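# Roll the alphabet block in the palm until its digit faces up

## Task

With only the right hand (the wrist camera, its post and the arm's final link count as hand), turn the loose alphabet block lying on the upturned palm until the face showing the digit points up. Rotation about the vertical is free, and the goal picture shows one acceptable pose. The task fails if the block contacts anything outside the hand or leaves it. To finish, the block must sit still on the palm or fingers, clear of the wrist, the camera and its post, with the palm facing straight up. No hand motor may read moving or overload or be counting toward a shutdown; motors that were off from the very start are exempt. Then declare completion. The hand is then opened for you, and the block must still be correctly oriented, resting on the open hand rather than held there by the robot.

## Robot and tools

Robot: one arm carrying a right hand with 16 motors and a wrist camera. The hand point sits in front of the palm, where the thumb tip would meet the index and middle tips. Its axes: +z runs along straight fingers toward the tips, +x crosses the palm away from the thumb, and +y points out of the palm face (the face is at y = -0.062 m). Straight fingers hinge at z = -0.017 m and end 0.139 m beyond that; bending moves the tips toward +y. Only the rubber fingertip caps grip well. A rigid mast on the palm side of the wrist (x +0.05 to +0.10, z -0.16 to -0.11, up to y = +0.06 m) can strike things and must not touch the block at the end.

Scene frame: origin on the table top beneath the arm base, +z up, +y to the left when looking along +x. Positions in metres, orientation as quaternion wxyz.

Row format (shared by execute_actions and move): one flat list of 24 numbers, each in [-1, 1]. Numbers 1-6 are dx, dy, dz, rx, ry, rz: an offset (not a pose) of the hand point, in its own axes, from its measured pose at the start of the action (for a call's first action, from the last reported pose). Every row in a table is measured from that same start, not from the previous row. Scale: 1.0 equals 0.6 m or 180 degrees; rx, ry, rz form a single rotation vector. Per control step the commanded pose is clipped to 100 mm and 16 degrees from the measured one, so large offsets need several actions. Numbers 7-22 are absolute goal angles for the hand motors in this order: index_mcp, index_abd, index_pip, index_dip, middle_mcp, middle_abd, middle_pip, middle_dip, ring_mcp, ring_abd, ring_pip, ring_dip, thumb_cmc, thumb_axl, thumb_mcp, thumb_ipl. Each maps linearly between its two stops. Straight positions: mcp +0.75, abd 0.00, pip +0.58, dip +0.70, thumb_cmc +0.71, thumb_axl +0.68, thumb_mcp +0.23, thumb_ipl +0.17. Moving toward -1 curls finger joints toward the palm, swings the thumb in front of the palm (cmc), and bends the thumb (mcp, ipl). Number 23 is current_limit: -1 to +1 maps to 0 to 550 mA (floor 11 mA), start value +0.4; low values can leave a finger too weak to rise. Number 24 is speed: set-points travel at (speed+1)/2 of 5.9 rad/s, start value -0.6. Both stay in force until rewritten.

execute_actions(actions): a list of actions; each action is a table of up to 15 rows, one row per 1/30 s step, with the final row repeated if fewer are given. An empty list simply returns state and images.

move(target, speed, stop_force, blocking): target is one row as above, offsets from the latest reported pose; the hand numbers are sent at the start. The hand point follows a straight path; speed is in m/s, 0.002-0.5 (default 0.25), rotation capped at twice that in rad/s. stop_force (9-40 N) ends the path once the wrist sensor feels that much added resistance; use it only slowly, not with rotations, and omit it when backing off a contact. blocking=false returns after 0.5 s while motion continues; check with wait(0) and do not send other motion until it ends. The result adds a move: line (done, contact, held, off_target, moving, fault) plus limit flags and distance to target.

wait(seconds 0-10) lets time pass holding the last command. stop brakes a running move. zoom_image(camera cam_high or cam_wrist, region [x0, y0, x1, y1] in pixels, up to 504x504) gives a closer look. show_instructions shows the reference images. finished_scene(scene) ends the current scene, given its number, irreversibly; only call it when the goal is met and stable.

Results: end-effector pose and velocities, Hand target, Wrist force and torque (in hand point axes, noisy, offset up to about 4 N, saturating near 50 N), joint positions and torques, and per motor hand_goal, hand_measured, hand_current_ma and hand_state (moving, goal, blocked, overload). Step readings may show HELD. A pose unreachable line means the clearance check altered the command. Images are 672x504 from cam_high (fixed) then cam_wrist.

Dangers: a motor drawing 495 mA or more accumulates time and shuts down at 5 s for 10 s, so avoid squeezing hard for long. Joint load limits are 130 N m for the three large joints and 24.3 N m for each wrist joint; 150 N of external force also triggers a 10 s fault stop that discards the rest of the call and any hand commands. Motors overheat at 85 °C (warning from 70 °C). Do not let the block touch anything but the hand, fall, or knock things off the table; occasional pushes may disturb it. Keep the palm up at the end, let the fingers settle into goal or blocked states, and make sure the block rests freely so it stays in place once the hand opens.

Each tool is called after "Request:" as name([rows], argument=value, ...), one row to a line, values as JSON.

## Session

Request:
execute_actions(actions=[])

Scene clock: 0.00 s.
end_effector_position=(+0.6149, +0.0732, +0.4571) hand_goal=(+0.046, +0.000, -0.008, +0.280, +0.046, +0.000, -0.008, +0.280, +0.046, +0.000, -0.008, +0.280, -0.104, +0.266, +0.032, -0.018) hand_measured=(+0.060, +0.000, -0.006, +0.282, +0.062, +0.000, -0.006, +0.282, +0.060, +0.000, -0.006, +0.282, -0.092, +0.270, +0.034, -0.016) hand_current_ma=(+80, +0, +13, +12, +85, +0, +13, +12, +80, +0, +13, +12, +64, +25, +11, +11) hand_state=(goal, goal, goal, goal, goal, goal, goal, goal, goal, overload, goal, goal, goal, goal, goal, goal) hand_current_limit=0.40 hand_speed=-0.60 end_effector_quat_wxyz=(+0.497, +0.460, +0.528, +0.512) end_effector_velocity=(-0.000, -0.001, +0.001) end_effector_angular_velocity=(+0.001, -0.001, -0.003)
Joint positions: [-0.146 -1.151  2.195 -4.213 -1.331 -0.054]
Joint velocities: [-0.002 -0.001  0.    -0.    -0.001  0.001]
Joint torques (N m, as the arm reports them, + toward a larger angle): no reading
Motor temperatures (°C, as the motors report them): [32 30 31 40 38 38]
Wrist force (N, on the end effector, along its own x y z axes, offset not removed): no reading
Wrist torque (N m, same axes, about the end effector's origin, offset not removed): no reading
Hand target: +0.615, +0.073, +0.457; +0.497, +0.460, +0.528, +0.512
camera_calibration (this result's frames):
cam_wrist: T_world_to_cam=[[0.069409, -0.746801, 0.661416, -0.253196], [-0.667748, -0.527358, -0.525363, 0.645985], [0.741144, -0.405195, -0.535278, -0.058812], [0, 0, 0, 1]] pos_world=[0.492518, 0.127748, 0.475363]

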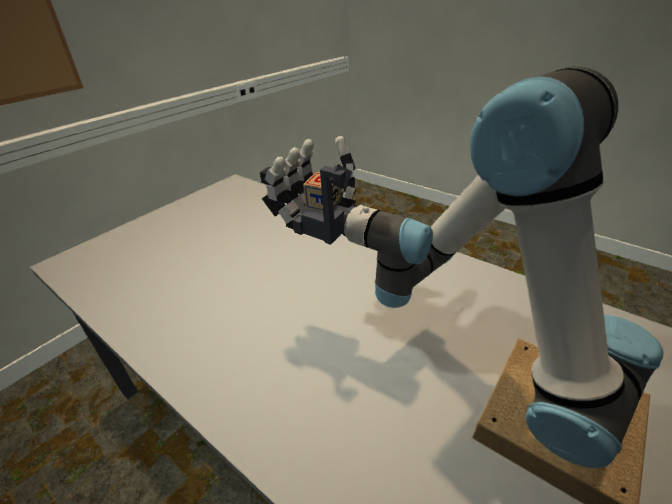

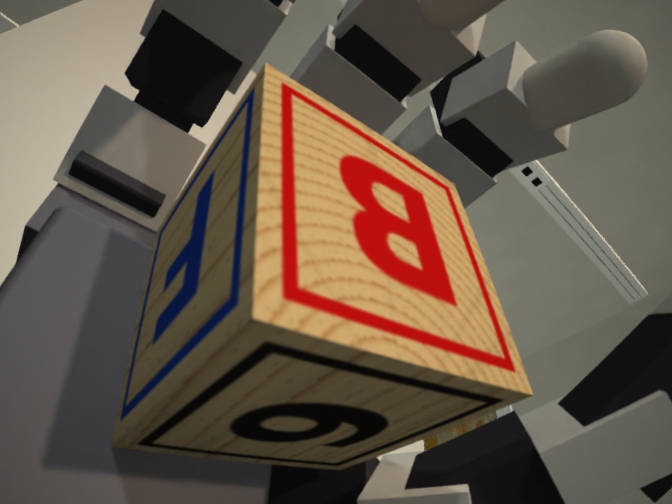

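Request:
show_instructions()

Reference images for this scene: goal picture from the wrist camera place.

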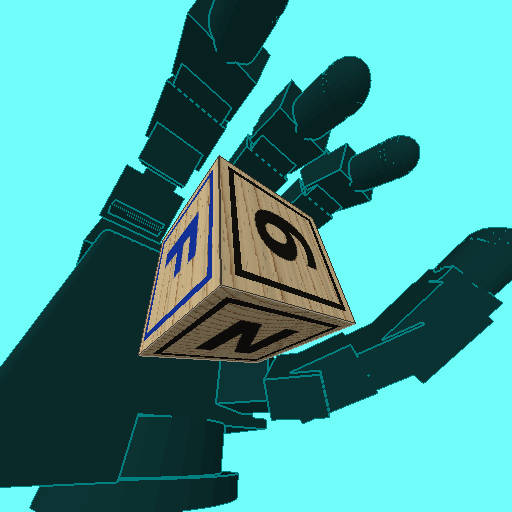

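Request:
execute_actions([
  [[0,0,0,0,0,0.017,0.3,0,0.4,0.4,0.3,0,0.4,0.4,0.3,0,0.4,0.4,0.3,0.27,0.1,0.1,0.4,0]],
  [[0,0,0,0.07,0,0,0.3,0,0.4,0.4,0.3,0,0.4,0.4,0.3,0,0.4,0.4,0.3,0.27,0.1,0.1,0.4,0]],
  [[0,0,0,0.04,0,0,0.3,0,0.4,0.4,0.3,0,0.4,0.4,0.3,0,0.4,0.4,0.3,0.27,0.1,0.1,0.4,0]],
  [[0,0,0,0,0,0,0.3,0,0.4,0.4,0.3,0,0.4,0.4,0.3,0,0.4,0.4,0.3,0.27,0.1,0.1,0.4,0]],
])

Scene clock: 18.07 s.
end_effector_position=(+0.6143, +0.0733, +0.4571) hand_goal=(+0.300, +0.000, +0.400, +0.400, +0.300, +0.000, +0.400, +0.400, +0.300, +0.000, +0.400, +0.400, +0.300, +0.270, +0.100, +0.100) hand_measured=(+0.310, +0.000, +0.400, +0.398, +0.312, +0.000, +0.400, +0.398, +0.310, +0.000, +0.400, +0.398, +0.312, +0.270, +0.100, +0.098) hand_current_ma=(+63, +0, +3, -12, +66, +0, +3, -12, +62, +0, +3, -12, +57, +0, +5, -9) hand_state=(goal, goal, goal, goal, goal, goal, goal, goal, goal, overload, goal, goal, goal, goal, goal, goal) hand_current_limit=0.40 hand_speed=0.00 end_effector_quat_wxyz=(+0.397, +0.548, +0.597, +0.431) end_effector_velocity=(+0.000, -0.000, +0.000) end_effector_angular_velocity=(+0.001, -0.001, +0.000)
Joint positions: [-0.144 -1.452  2.272 -3.641 -1.347 -0.082]
Joint velocities: [-0.001  0.    -0.    -0.001  0.001  0.001]
Joint torques (N m, as the arm reports them, + toward a larger angle): [ -7.09 -14.47  -8.    -4.54  -0.32   2.04]
Motor temperatures (°C, as the motors report them): [32 30 31 40 38 38]
Wrist force (N, on the end effector, along its own x y z axes, offset not removed): [-1.5 1.6 -0.1]
Wrist torque (N m, same axes, about the end effector's origin, offset not removed): [0.30 0.03 -0.10]
Hand target: +0.614, +0.073, +0.457; +0.397, +0.548, +0.597, +0.431
Off the commanded pose: 0.000 m, 0 deg.
Step readings (end_effector_position; steps 1 to 15: 1st action; 16 to 30: 2nd action; 31 to 45: 3rd action; 46 to 60: 4th action):
0: (+0.6149, +0.0732, +0.4571)
1: (+0.6149, +0.0733, +0.4571)
2: (+0.6149, +0.0734, +0.4571)
4: (+0.6149, +0.0733, +0.4570)
8: (+0.6149, +0.0732, +0.4571)
15: (+0.6149, +0.0732, +0.4571)
16: (+0.6149, +0.0731, +0.4572)
17: (+0.6133, +0.0733, +0.4570)
19: (+0.6081, +0.0742, +0.4597)
23: (+0.6111, +0.0738, +0.4573)
30: (+0.6144, +0.0733, +0.4569)
31: (+0.6145, +0.0732, +0.4570)
32: (+0.6133, +0.0734, +0.4584)
34: (+0.6115, +0.0737, +0.4610)
38: (+0.6131, +0.0735, +0.4575)
45: (+0.6143, +0.0733, +0.4570)
46: (+0.6143, +0.0733, +0.4570)
47: (+0.6143, +0.0733, +0.4570)
49: (+0.6143, +0.0733, +0.4571)
53: (+0.6143, +0.0733, +0.4571)
60: end_effector_position above
camera_calibration (this result's frames):
cam_wrist: T_world_to_cam=[[0.277373, -0.763221, 0.583573, -0.344018], [-0.811241, -0.511474, -0.283343, 0.621958], [0.514736, -0.394826, -0.761025, 0.183148], [0, 0, 0, 1]] pos_world=[0.505706, 0.127865, 0.516368]

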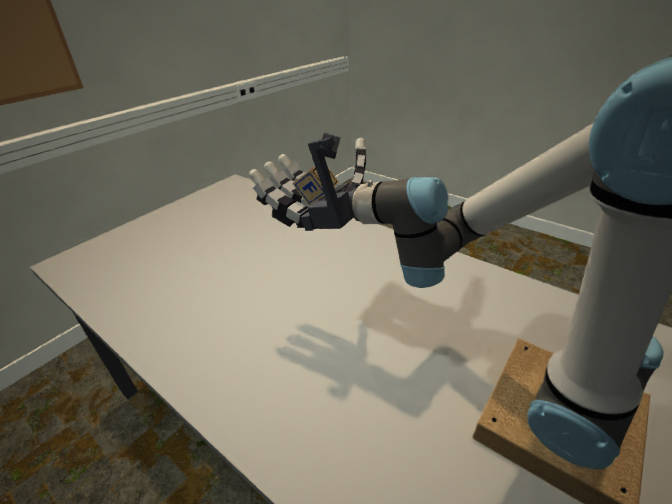

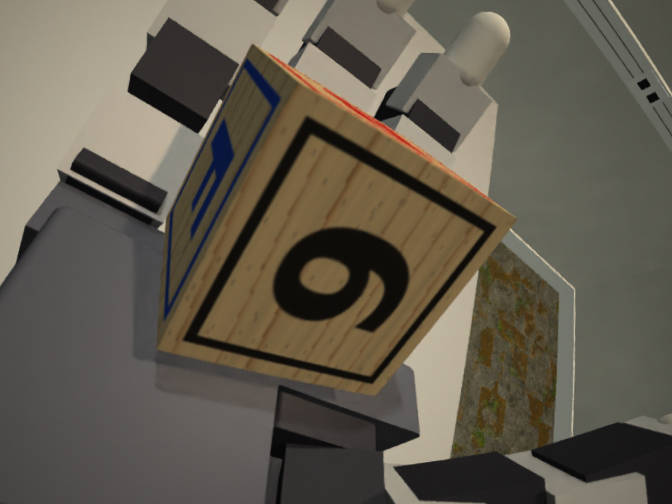

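Request:
execute_actions([
  [[0,0,0,0.03,0,0,0.42,0,0.3,0.3,0.42,0,0.3,0.3,0.42,0,0.3,0.3,0.3,0.27,0.1,0.1,0.4,-0.7]],
  [[0,0,0,0,0,0,0.52,0,0.25,0.3,0.52,0,0.25,0.3,0.52,0,0.25,0.3,0.3,0.27,0.1,0.1,0.4,-0.7]],
])

Scene clock: 24.37 s.
end_effector_position=(+0.6143, +0.0733, +0.4572) hand_goal=(+0.520, +0.000, +0.250, +0.300, +0.520, +0.000, +0.250, +0.300, +0.520, +0.000, +0.250, +0.300, +0.300, +0.270, +0.100, +0.100) hand_measured=(+0.528, +0.000, +0.260, +0.304, +0.532, +0.000, +0.260, +0.304, +0.530, +0.000, +0.258, +0.304, +0.312, +0.270, +0.100, +0.098) hand_current_ma=(+50, +0, +49, +18, +61, +0, +47, +18, +54, +0, +46, +18, +60, +0, +5, -9) hand_state=(goal, goal, goal, goal, goal, goal, goal, goal, goal, overload, goal, goal, goal, goal, goal, goal) hand_current_limit=0.40 hand_speed=-0.70 end_effector_quat_wxyz=(+0.372, +0.566, +0.616, +0.403) end_effector_velocity=(+0.000, -0.001, -0.000) end_effector_angular_velocity=(+0.001, +0.001, -0.001)
Joint positions: [-0.143 -1.528  2.263 -3.463 -1.356 -0.102]
Joint velocities: [-0.001  0.    -0.     0.    -0.     0.001]
Joint torques (N m, as the arm reports them, + toward a larger angle): [  9.91 -13.32 -11.57  -4.73  -0.48   1.57]
Motor temperatures (°C, as the motors report them): [32 30 31 40 38 38]
Wrist force (N, on the end effector, along its own x y z axes, offset not removed): [0.7 0.8 1.7]
Wrist torque (N m, same axes, about the end effector's origin, offset not removed): [0.03 -0.24 -0.05]
Hand target: +0.614, +0.073, +0.457; +0.371, +0.566, +0.616, +0.403
Off the commanded pose: 0.000 m, 0 deg.
Step readings (end_effector_position; steps 1 to 15: 1st action; 16 to 30: 2nd action):
0: (+0.6143, +0.0733, +0.4570)
1: (+0.6142, +0.0733, +0.4571)
2: (+0.6133, +0.0734, +0.4595)
4: (+0.6124, +0.0735, +0.4612)
8: (+0.6135, +0.0734, +0.4579)
15: (+0.6142, +0.0733, +0.4571)
16: (+0.6143, +0.0733, +0.4571)
17: (+0.6143, +0.0733, +0.4571)
19: (+0.6143, +0.0733, +0.4572)
23: (+0.6142, +0.0733, +0.4573)
30: end_effector_position above
camera_calibration (this result's frames):
cam_wrist: T_world_to_cam=[[0.33012, -0.758682, 0.561625, -0.366793], [-0.833767, -0.513311, -0.203333, 0.599347], [0.442553, -0.40114, -0.802018, 0.246857], [0, 0, 0, 1]] pos_world=[0.511554, 0.128396, 0.525851]

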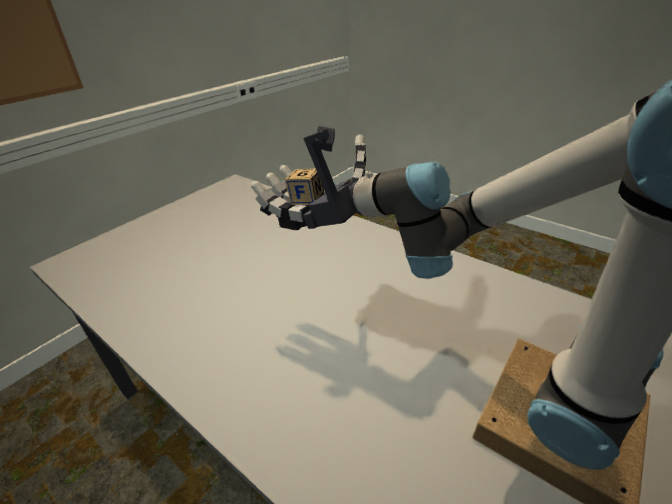

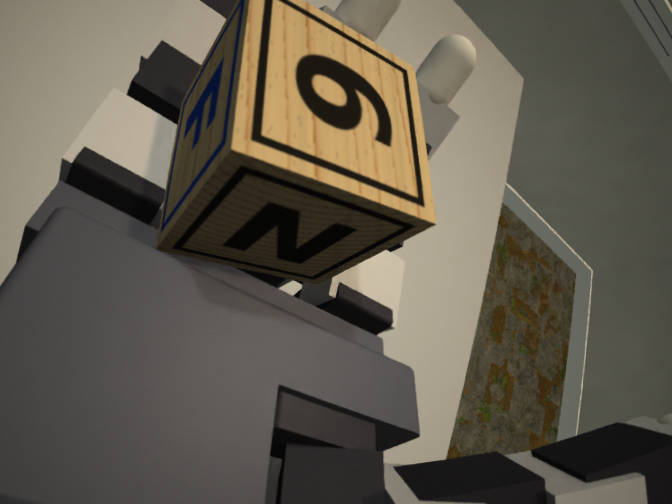

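Request:
execute_actions([
  [[0,0,0,-0.045,0,0,0.58,0,0.3,0.4,0.58,0,0.3,0.4,0.58,0,0.3,0.4,0.3,0.27,0.1,0.1,0.4,-0.7]],
  [[0,0,0,-0.045,0,0,0.65,0,0.4,0.5,0.65,0,0.4,0.5,0.65,0,0.4,0.5,0.3,0.27,0.1,0.1,0.4,-0.7]],
  [[0,0,0,-0.043,0,0,0.7,0,0.5,0.55,0.7,0,0.5,0.55,0.7,0,0.5,0.55,0.3,0.27,0.1,0.1,0.4,-0.7]],
  [[0,0,0,0,0,0,0.7,0,0.5,0.55,0.7,0,0.5,0.55,0.7,0,0.5,0.55,0.3,0.27,0.1,0.1,0.4,-0.7]],
])

Scene clock: 34.53 s.
end_effector_position=(+0.6140, +0.0733, +0.4565) hand_goal=(+0.700, +0.000, +0.500, +0.550, +0.700, +0.000, +0.500, +0.550, +0.700, +0.000, +0.500, +0.550, +0.300, +0.270, +0.100, +0.100) hand_measured=(+0.710, +0.000, +0.500, +0.548, +0.712, +0.000, +0.500, +0.548, +0.712, +0.000, +0.500, +0.548, +0.312, +0.270, +0.100, +0.098) hand_current_ma=(+58, +0, +3, -11, +66, +0, +3, -11, +64, +0, +3, -11, +58, +0, +5, -9) hand_state=(goal, goal, goal, goal, goal, goal, goal, goal, goal, overload, goal, goal, goal, goal, goal, goal) hand_current_limit=0.40 hand_speed=-0.70 end_effector_quat_wxyz=(+0.479, +0.479, +0.521, +0.520) end_effector_velocity=(-0.000, -0.000, +0.000) end_effector_angular_velocity=(+0.000, +0.000, -0.001)
Joint positions: [-0.135 -1.17   2.206 -4.182 -1.341 -0.006]
Joint velocities: [-0.    -0.001  0.001  0.001 -0.     0.   ]
Joint torques (N m, as the arm reports them, + toward a larger angle): [  3.21 -36.25  -4.04  -0.97   0.88  -2.35]
Motor temperatures (°C, as the motors report them): [32 30 31 40 38 38]
Wrist force (N, on the end effector, along its own x y z axes, offset not removed): [1.2 -0.3 0.4]
Wrist torque (N m, same axes, about the end effector's origin, offset not removed): [0.00 -0.32 0.03]
Hand target: +0.614, +0.073, +0.457; +0.479, +0.479, +0.521, +0.520
Off the commanded pose: 0.000 m, 0 deg.
Step readings (end_effector_position; steps 1 to 15: 1st action; 16 to 30: 2nd action; 31 to 45: 3rd action; 46 to 60: 4th action):
0: (+0.6142, +0.0733, +0.4571)
1: (+0.6143, +0.0733, +0.4568)
2: (+0.6150, +0.0733, +0.4523)
4: (+0.6162, +0.0731, +0.4463)
8: (+0.6138, +0.0732, +0.4540)
15: (+0.6142, +0.0733, +0.4569)
16: (+0.6143, +0.0732, +0.4569)
17: (+0.6154, +0.0731, +0.4546)
19: (+0.6169, +0.0728, +0.4496)
23: (+0.6141, +0.0733, +0.4546)
30: (+0.6141, +0.0733, +0.4567)
31: (+0.6142, +0.0733, +0.4568)
32: (+0.6157, +0.0730, +0.4560)
34: (+0.6169, +0.0728, +0.4525)
38: (+0.6142, +0.0733, +0.4551)
45: (+0.6140, +0.0733, +0.4565)
46: (+0.6140, +0.0733, +0.4566)
47: (+0.6140, +0.0733, +0.4566)
49: (+0.6140, +0.0733, +0.4565)
53: (+0.6141, +0.0733, +0.4565)
60: end_effector_position above
camera_calibration (this result's frames):
cam_wrist: T_world_to_cam=[[0.0862408, -0.779491, 0.620448, -0.241864], [-0.680605, -0.50089, -0.534683, 0.655331], [0.727557, -0.376169, -0.573722, -0.0346732], [0, 0, 0, 1]] pos_world=[0.492107, 0.126675, 0.480566]

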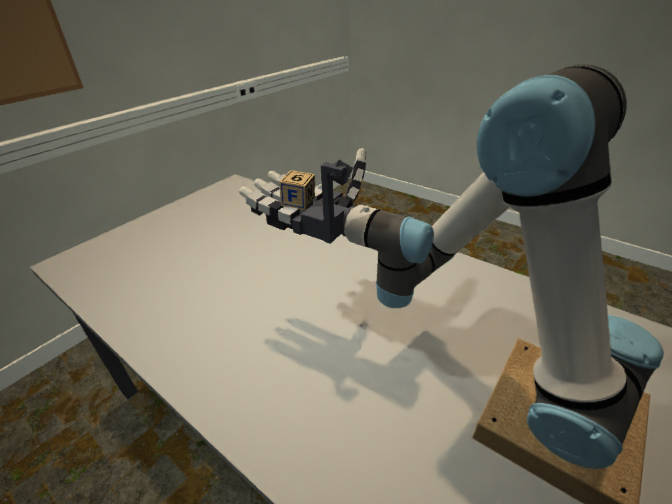

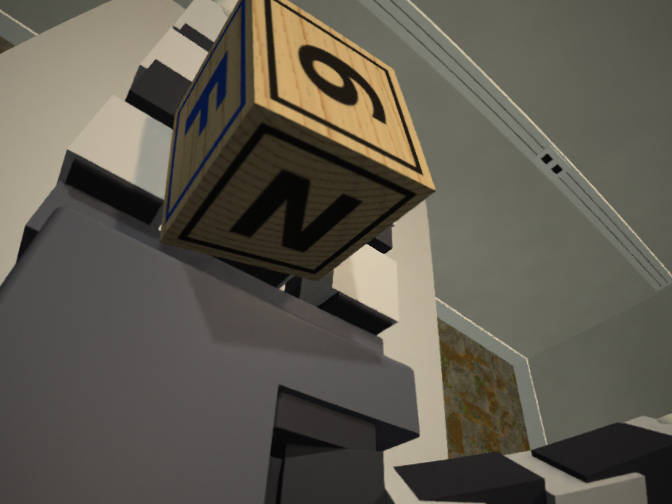

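Request:
execute_actions([
  [[0,0,0,0,0,0,0.74,0,0.57,0.68,0.74,0,0.57,0.68,0.74,0,0.57,0.68,0.3,0.27,0.1,0.1,0.4,-0.8]],
  [[0,0,0,0,0,0,0.74,0,0.57,0.68,0.74,0,0.57,0.68,0.74,0,0.57,0.68,0.3,0.27,0.1,0.1,0.4,-0.8]],
])

Scene clock: 40.13 s.
end_effector_position=(+0.6140, +0.0733, +0.4565) hand_goal=(+0.740, +0.000, +0.570, +0.680, +0.740, +0.000, +0.570, +0.680, +0.740, +0.000, +0.570, +0.680, +0.300, +0.270, +0.100, +0.100) hand_measured=(+0.748, +0.000, +0.570, +0.678, +0.750, +0.000, +0.570, +0.678, +0.750, +0.000, +0.570, +0.678, +0.312, +0.270, +0.100, +0.098) hand_current_ma=(+53, +0, +3, -11, +58, +0, +3, -11, +58, +0, +3, -11, +58, +0, +5, -9) hand_state=(goal, goal, goal, goal, goal, goal, goal, goal, goal, overload, goal, goal, goal, goal, goal, goal) hand_current_limit=0.40 hand_speed=-0.80 end_effector_quat_wxyz=(+0.479, +0.479, +0.521, +0.520) end_effector_velocity=(+0.000, +0.000, -0.001) end_effector_angular_velocity=(-0.000, +0.001, +0.001)
Joint positions: [-0.135 -1.17   2.206 -4.182 -1.341 -0.006]
Joint velocities: [-0.     0.002  0.    -0.001  0.001 -0.   ]
Joint torques (N m, as the arm reports them, + toward a larger angle): [ -0.84 -32.32  -8.41  -1.35  -1.54  -1.09]
Motor temperatures (°C, as the motors report them): [32 30 31 40 38 38]
Wrist force (N, on the end effector, along its own x y z axes, offset not removed): [0.3 0.8 1.2]
Wrist torque (N m, same axes, about the end effector's origin, offset not removed): [0.03 -0.13 -0.02]
Hand target: +0.614, +0.073, +0.457; +0.479, +0.479, +0.521, +0.520
Off the commanded pose: 0.000 m, 0 deg.
Step readings (end_effector_position; steps 1 to 15: 1st action; 16 to 30: 2nd action):
0: (+0.6140, +0.0733, +0.4565)
1: (+0.6140, +0.0733, +0.4565)
2: (+0.6140, +0.0733, +0.4565)
4: (+0.6140, +0.0733, +0.4565)
8: (+0.6140, +0.0733, +0.4565)
15: (+0.6140, +0.0733, +0.4565)
16: (+0.6140, +0.0733, +0.4565)
17: (+0.6140, +0.0733, +0.4565)
19: (+0.6140, +0.0733, +0.4565)
23: (+0.6140, +0.0733, +0.4565)
30: end_effector_position above
camera_calibration (this result's frames):
cam_wrist: T_world_to_cam=[[0.0862645, -0.779475, 0.620466, -0.241898], [-0.680593, -0.500921, -0.53467, 0.655314], [0.727566, -0.376162, -0.573716, -0.0346758], [0, 0, 0, 1]] pos_world=[0.492098, 0.126664, 0.480572]

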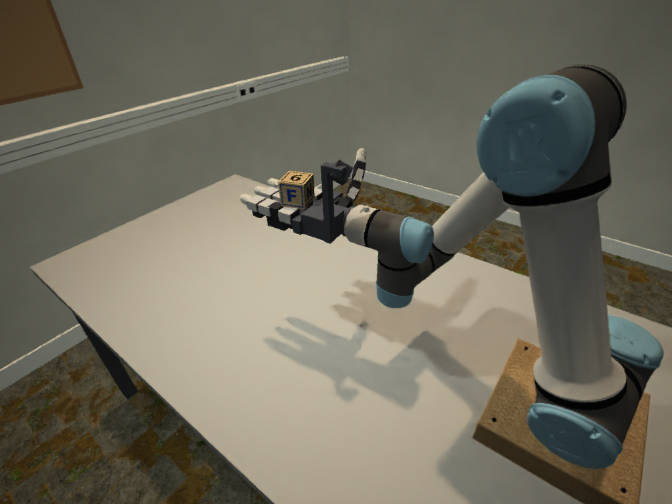

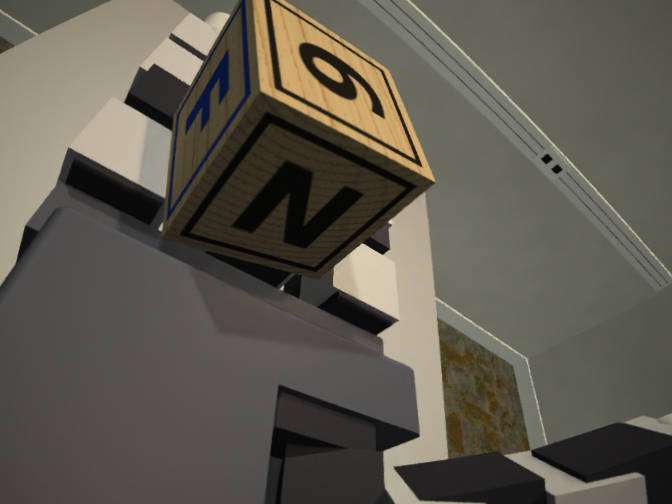

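Request:
finished_scene(scene=2)

The scene is finished: the task was done.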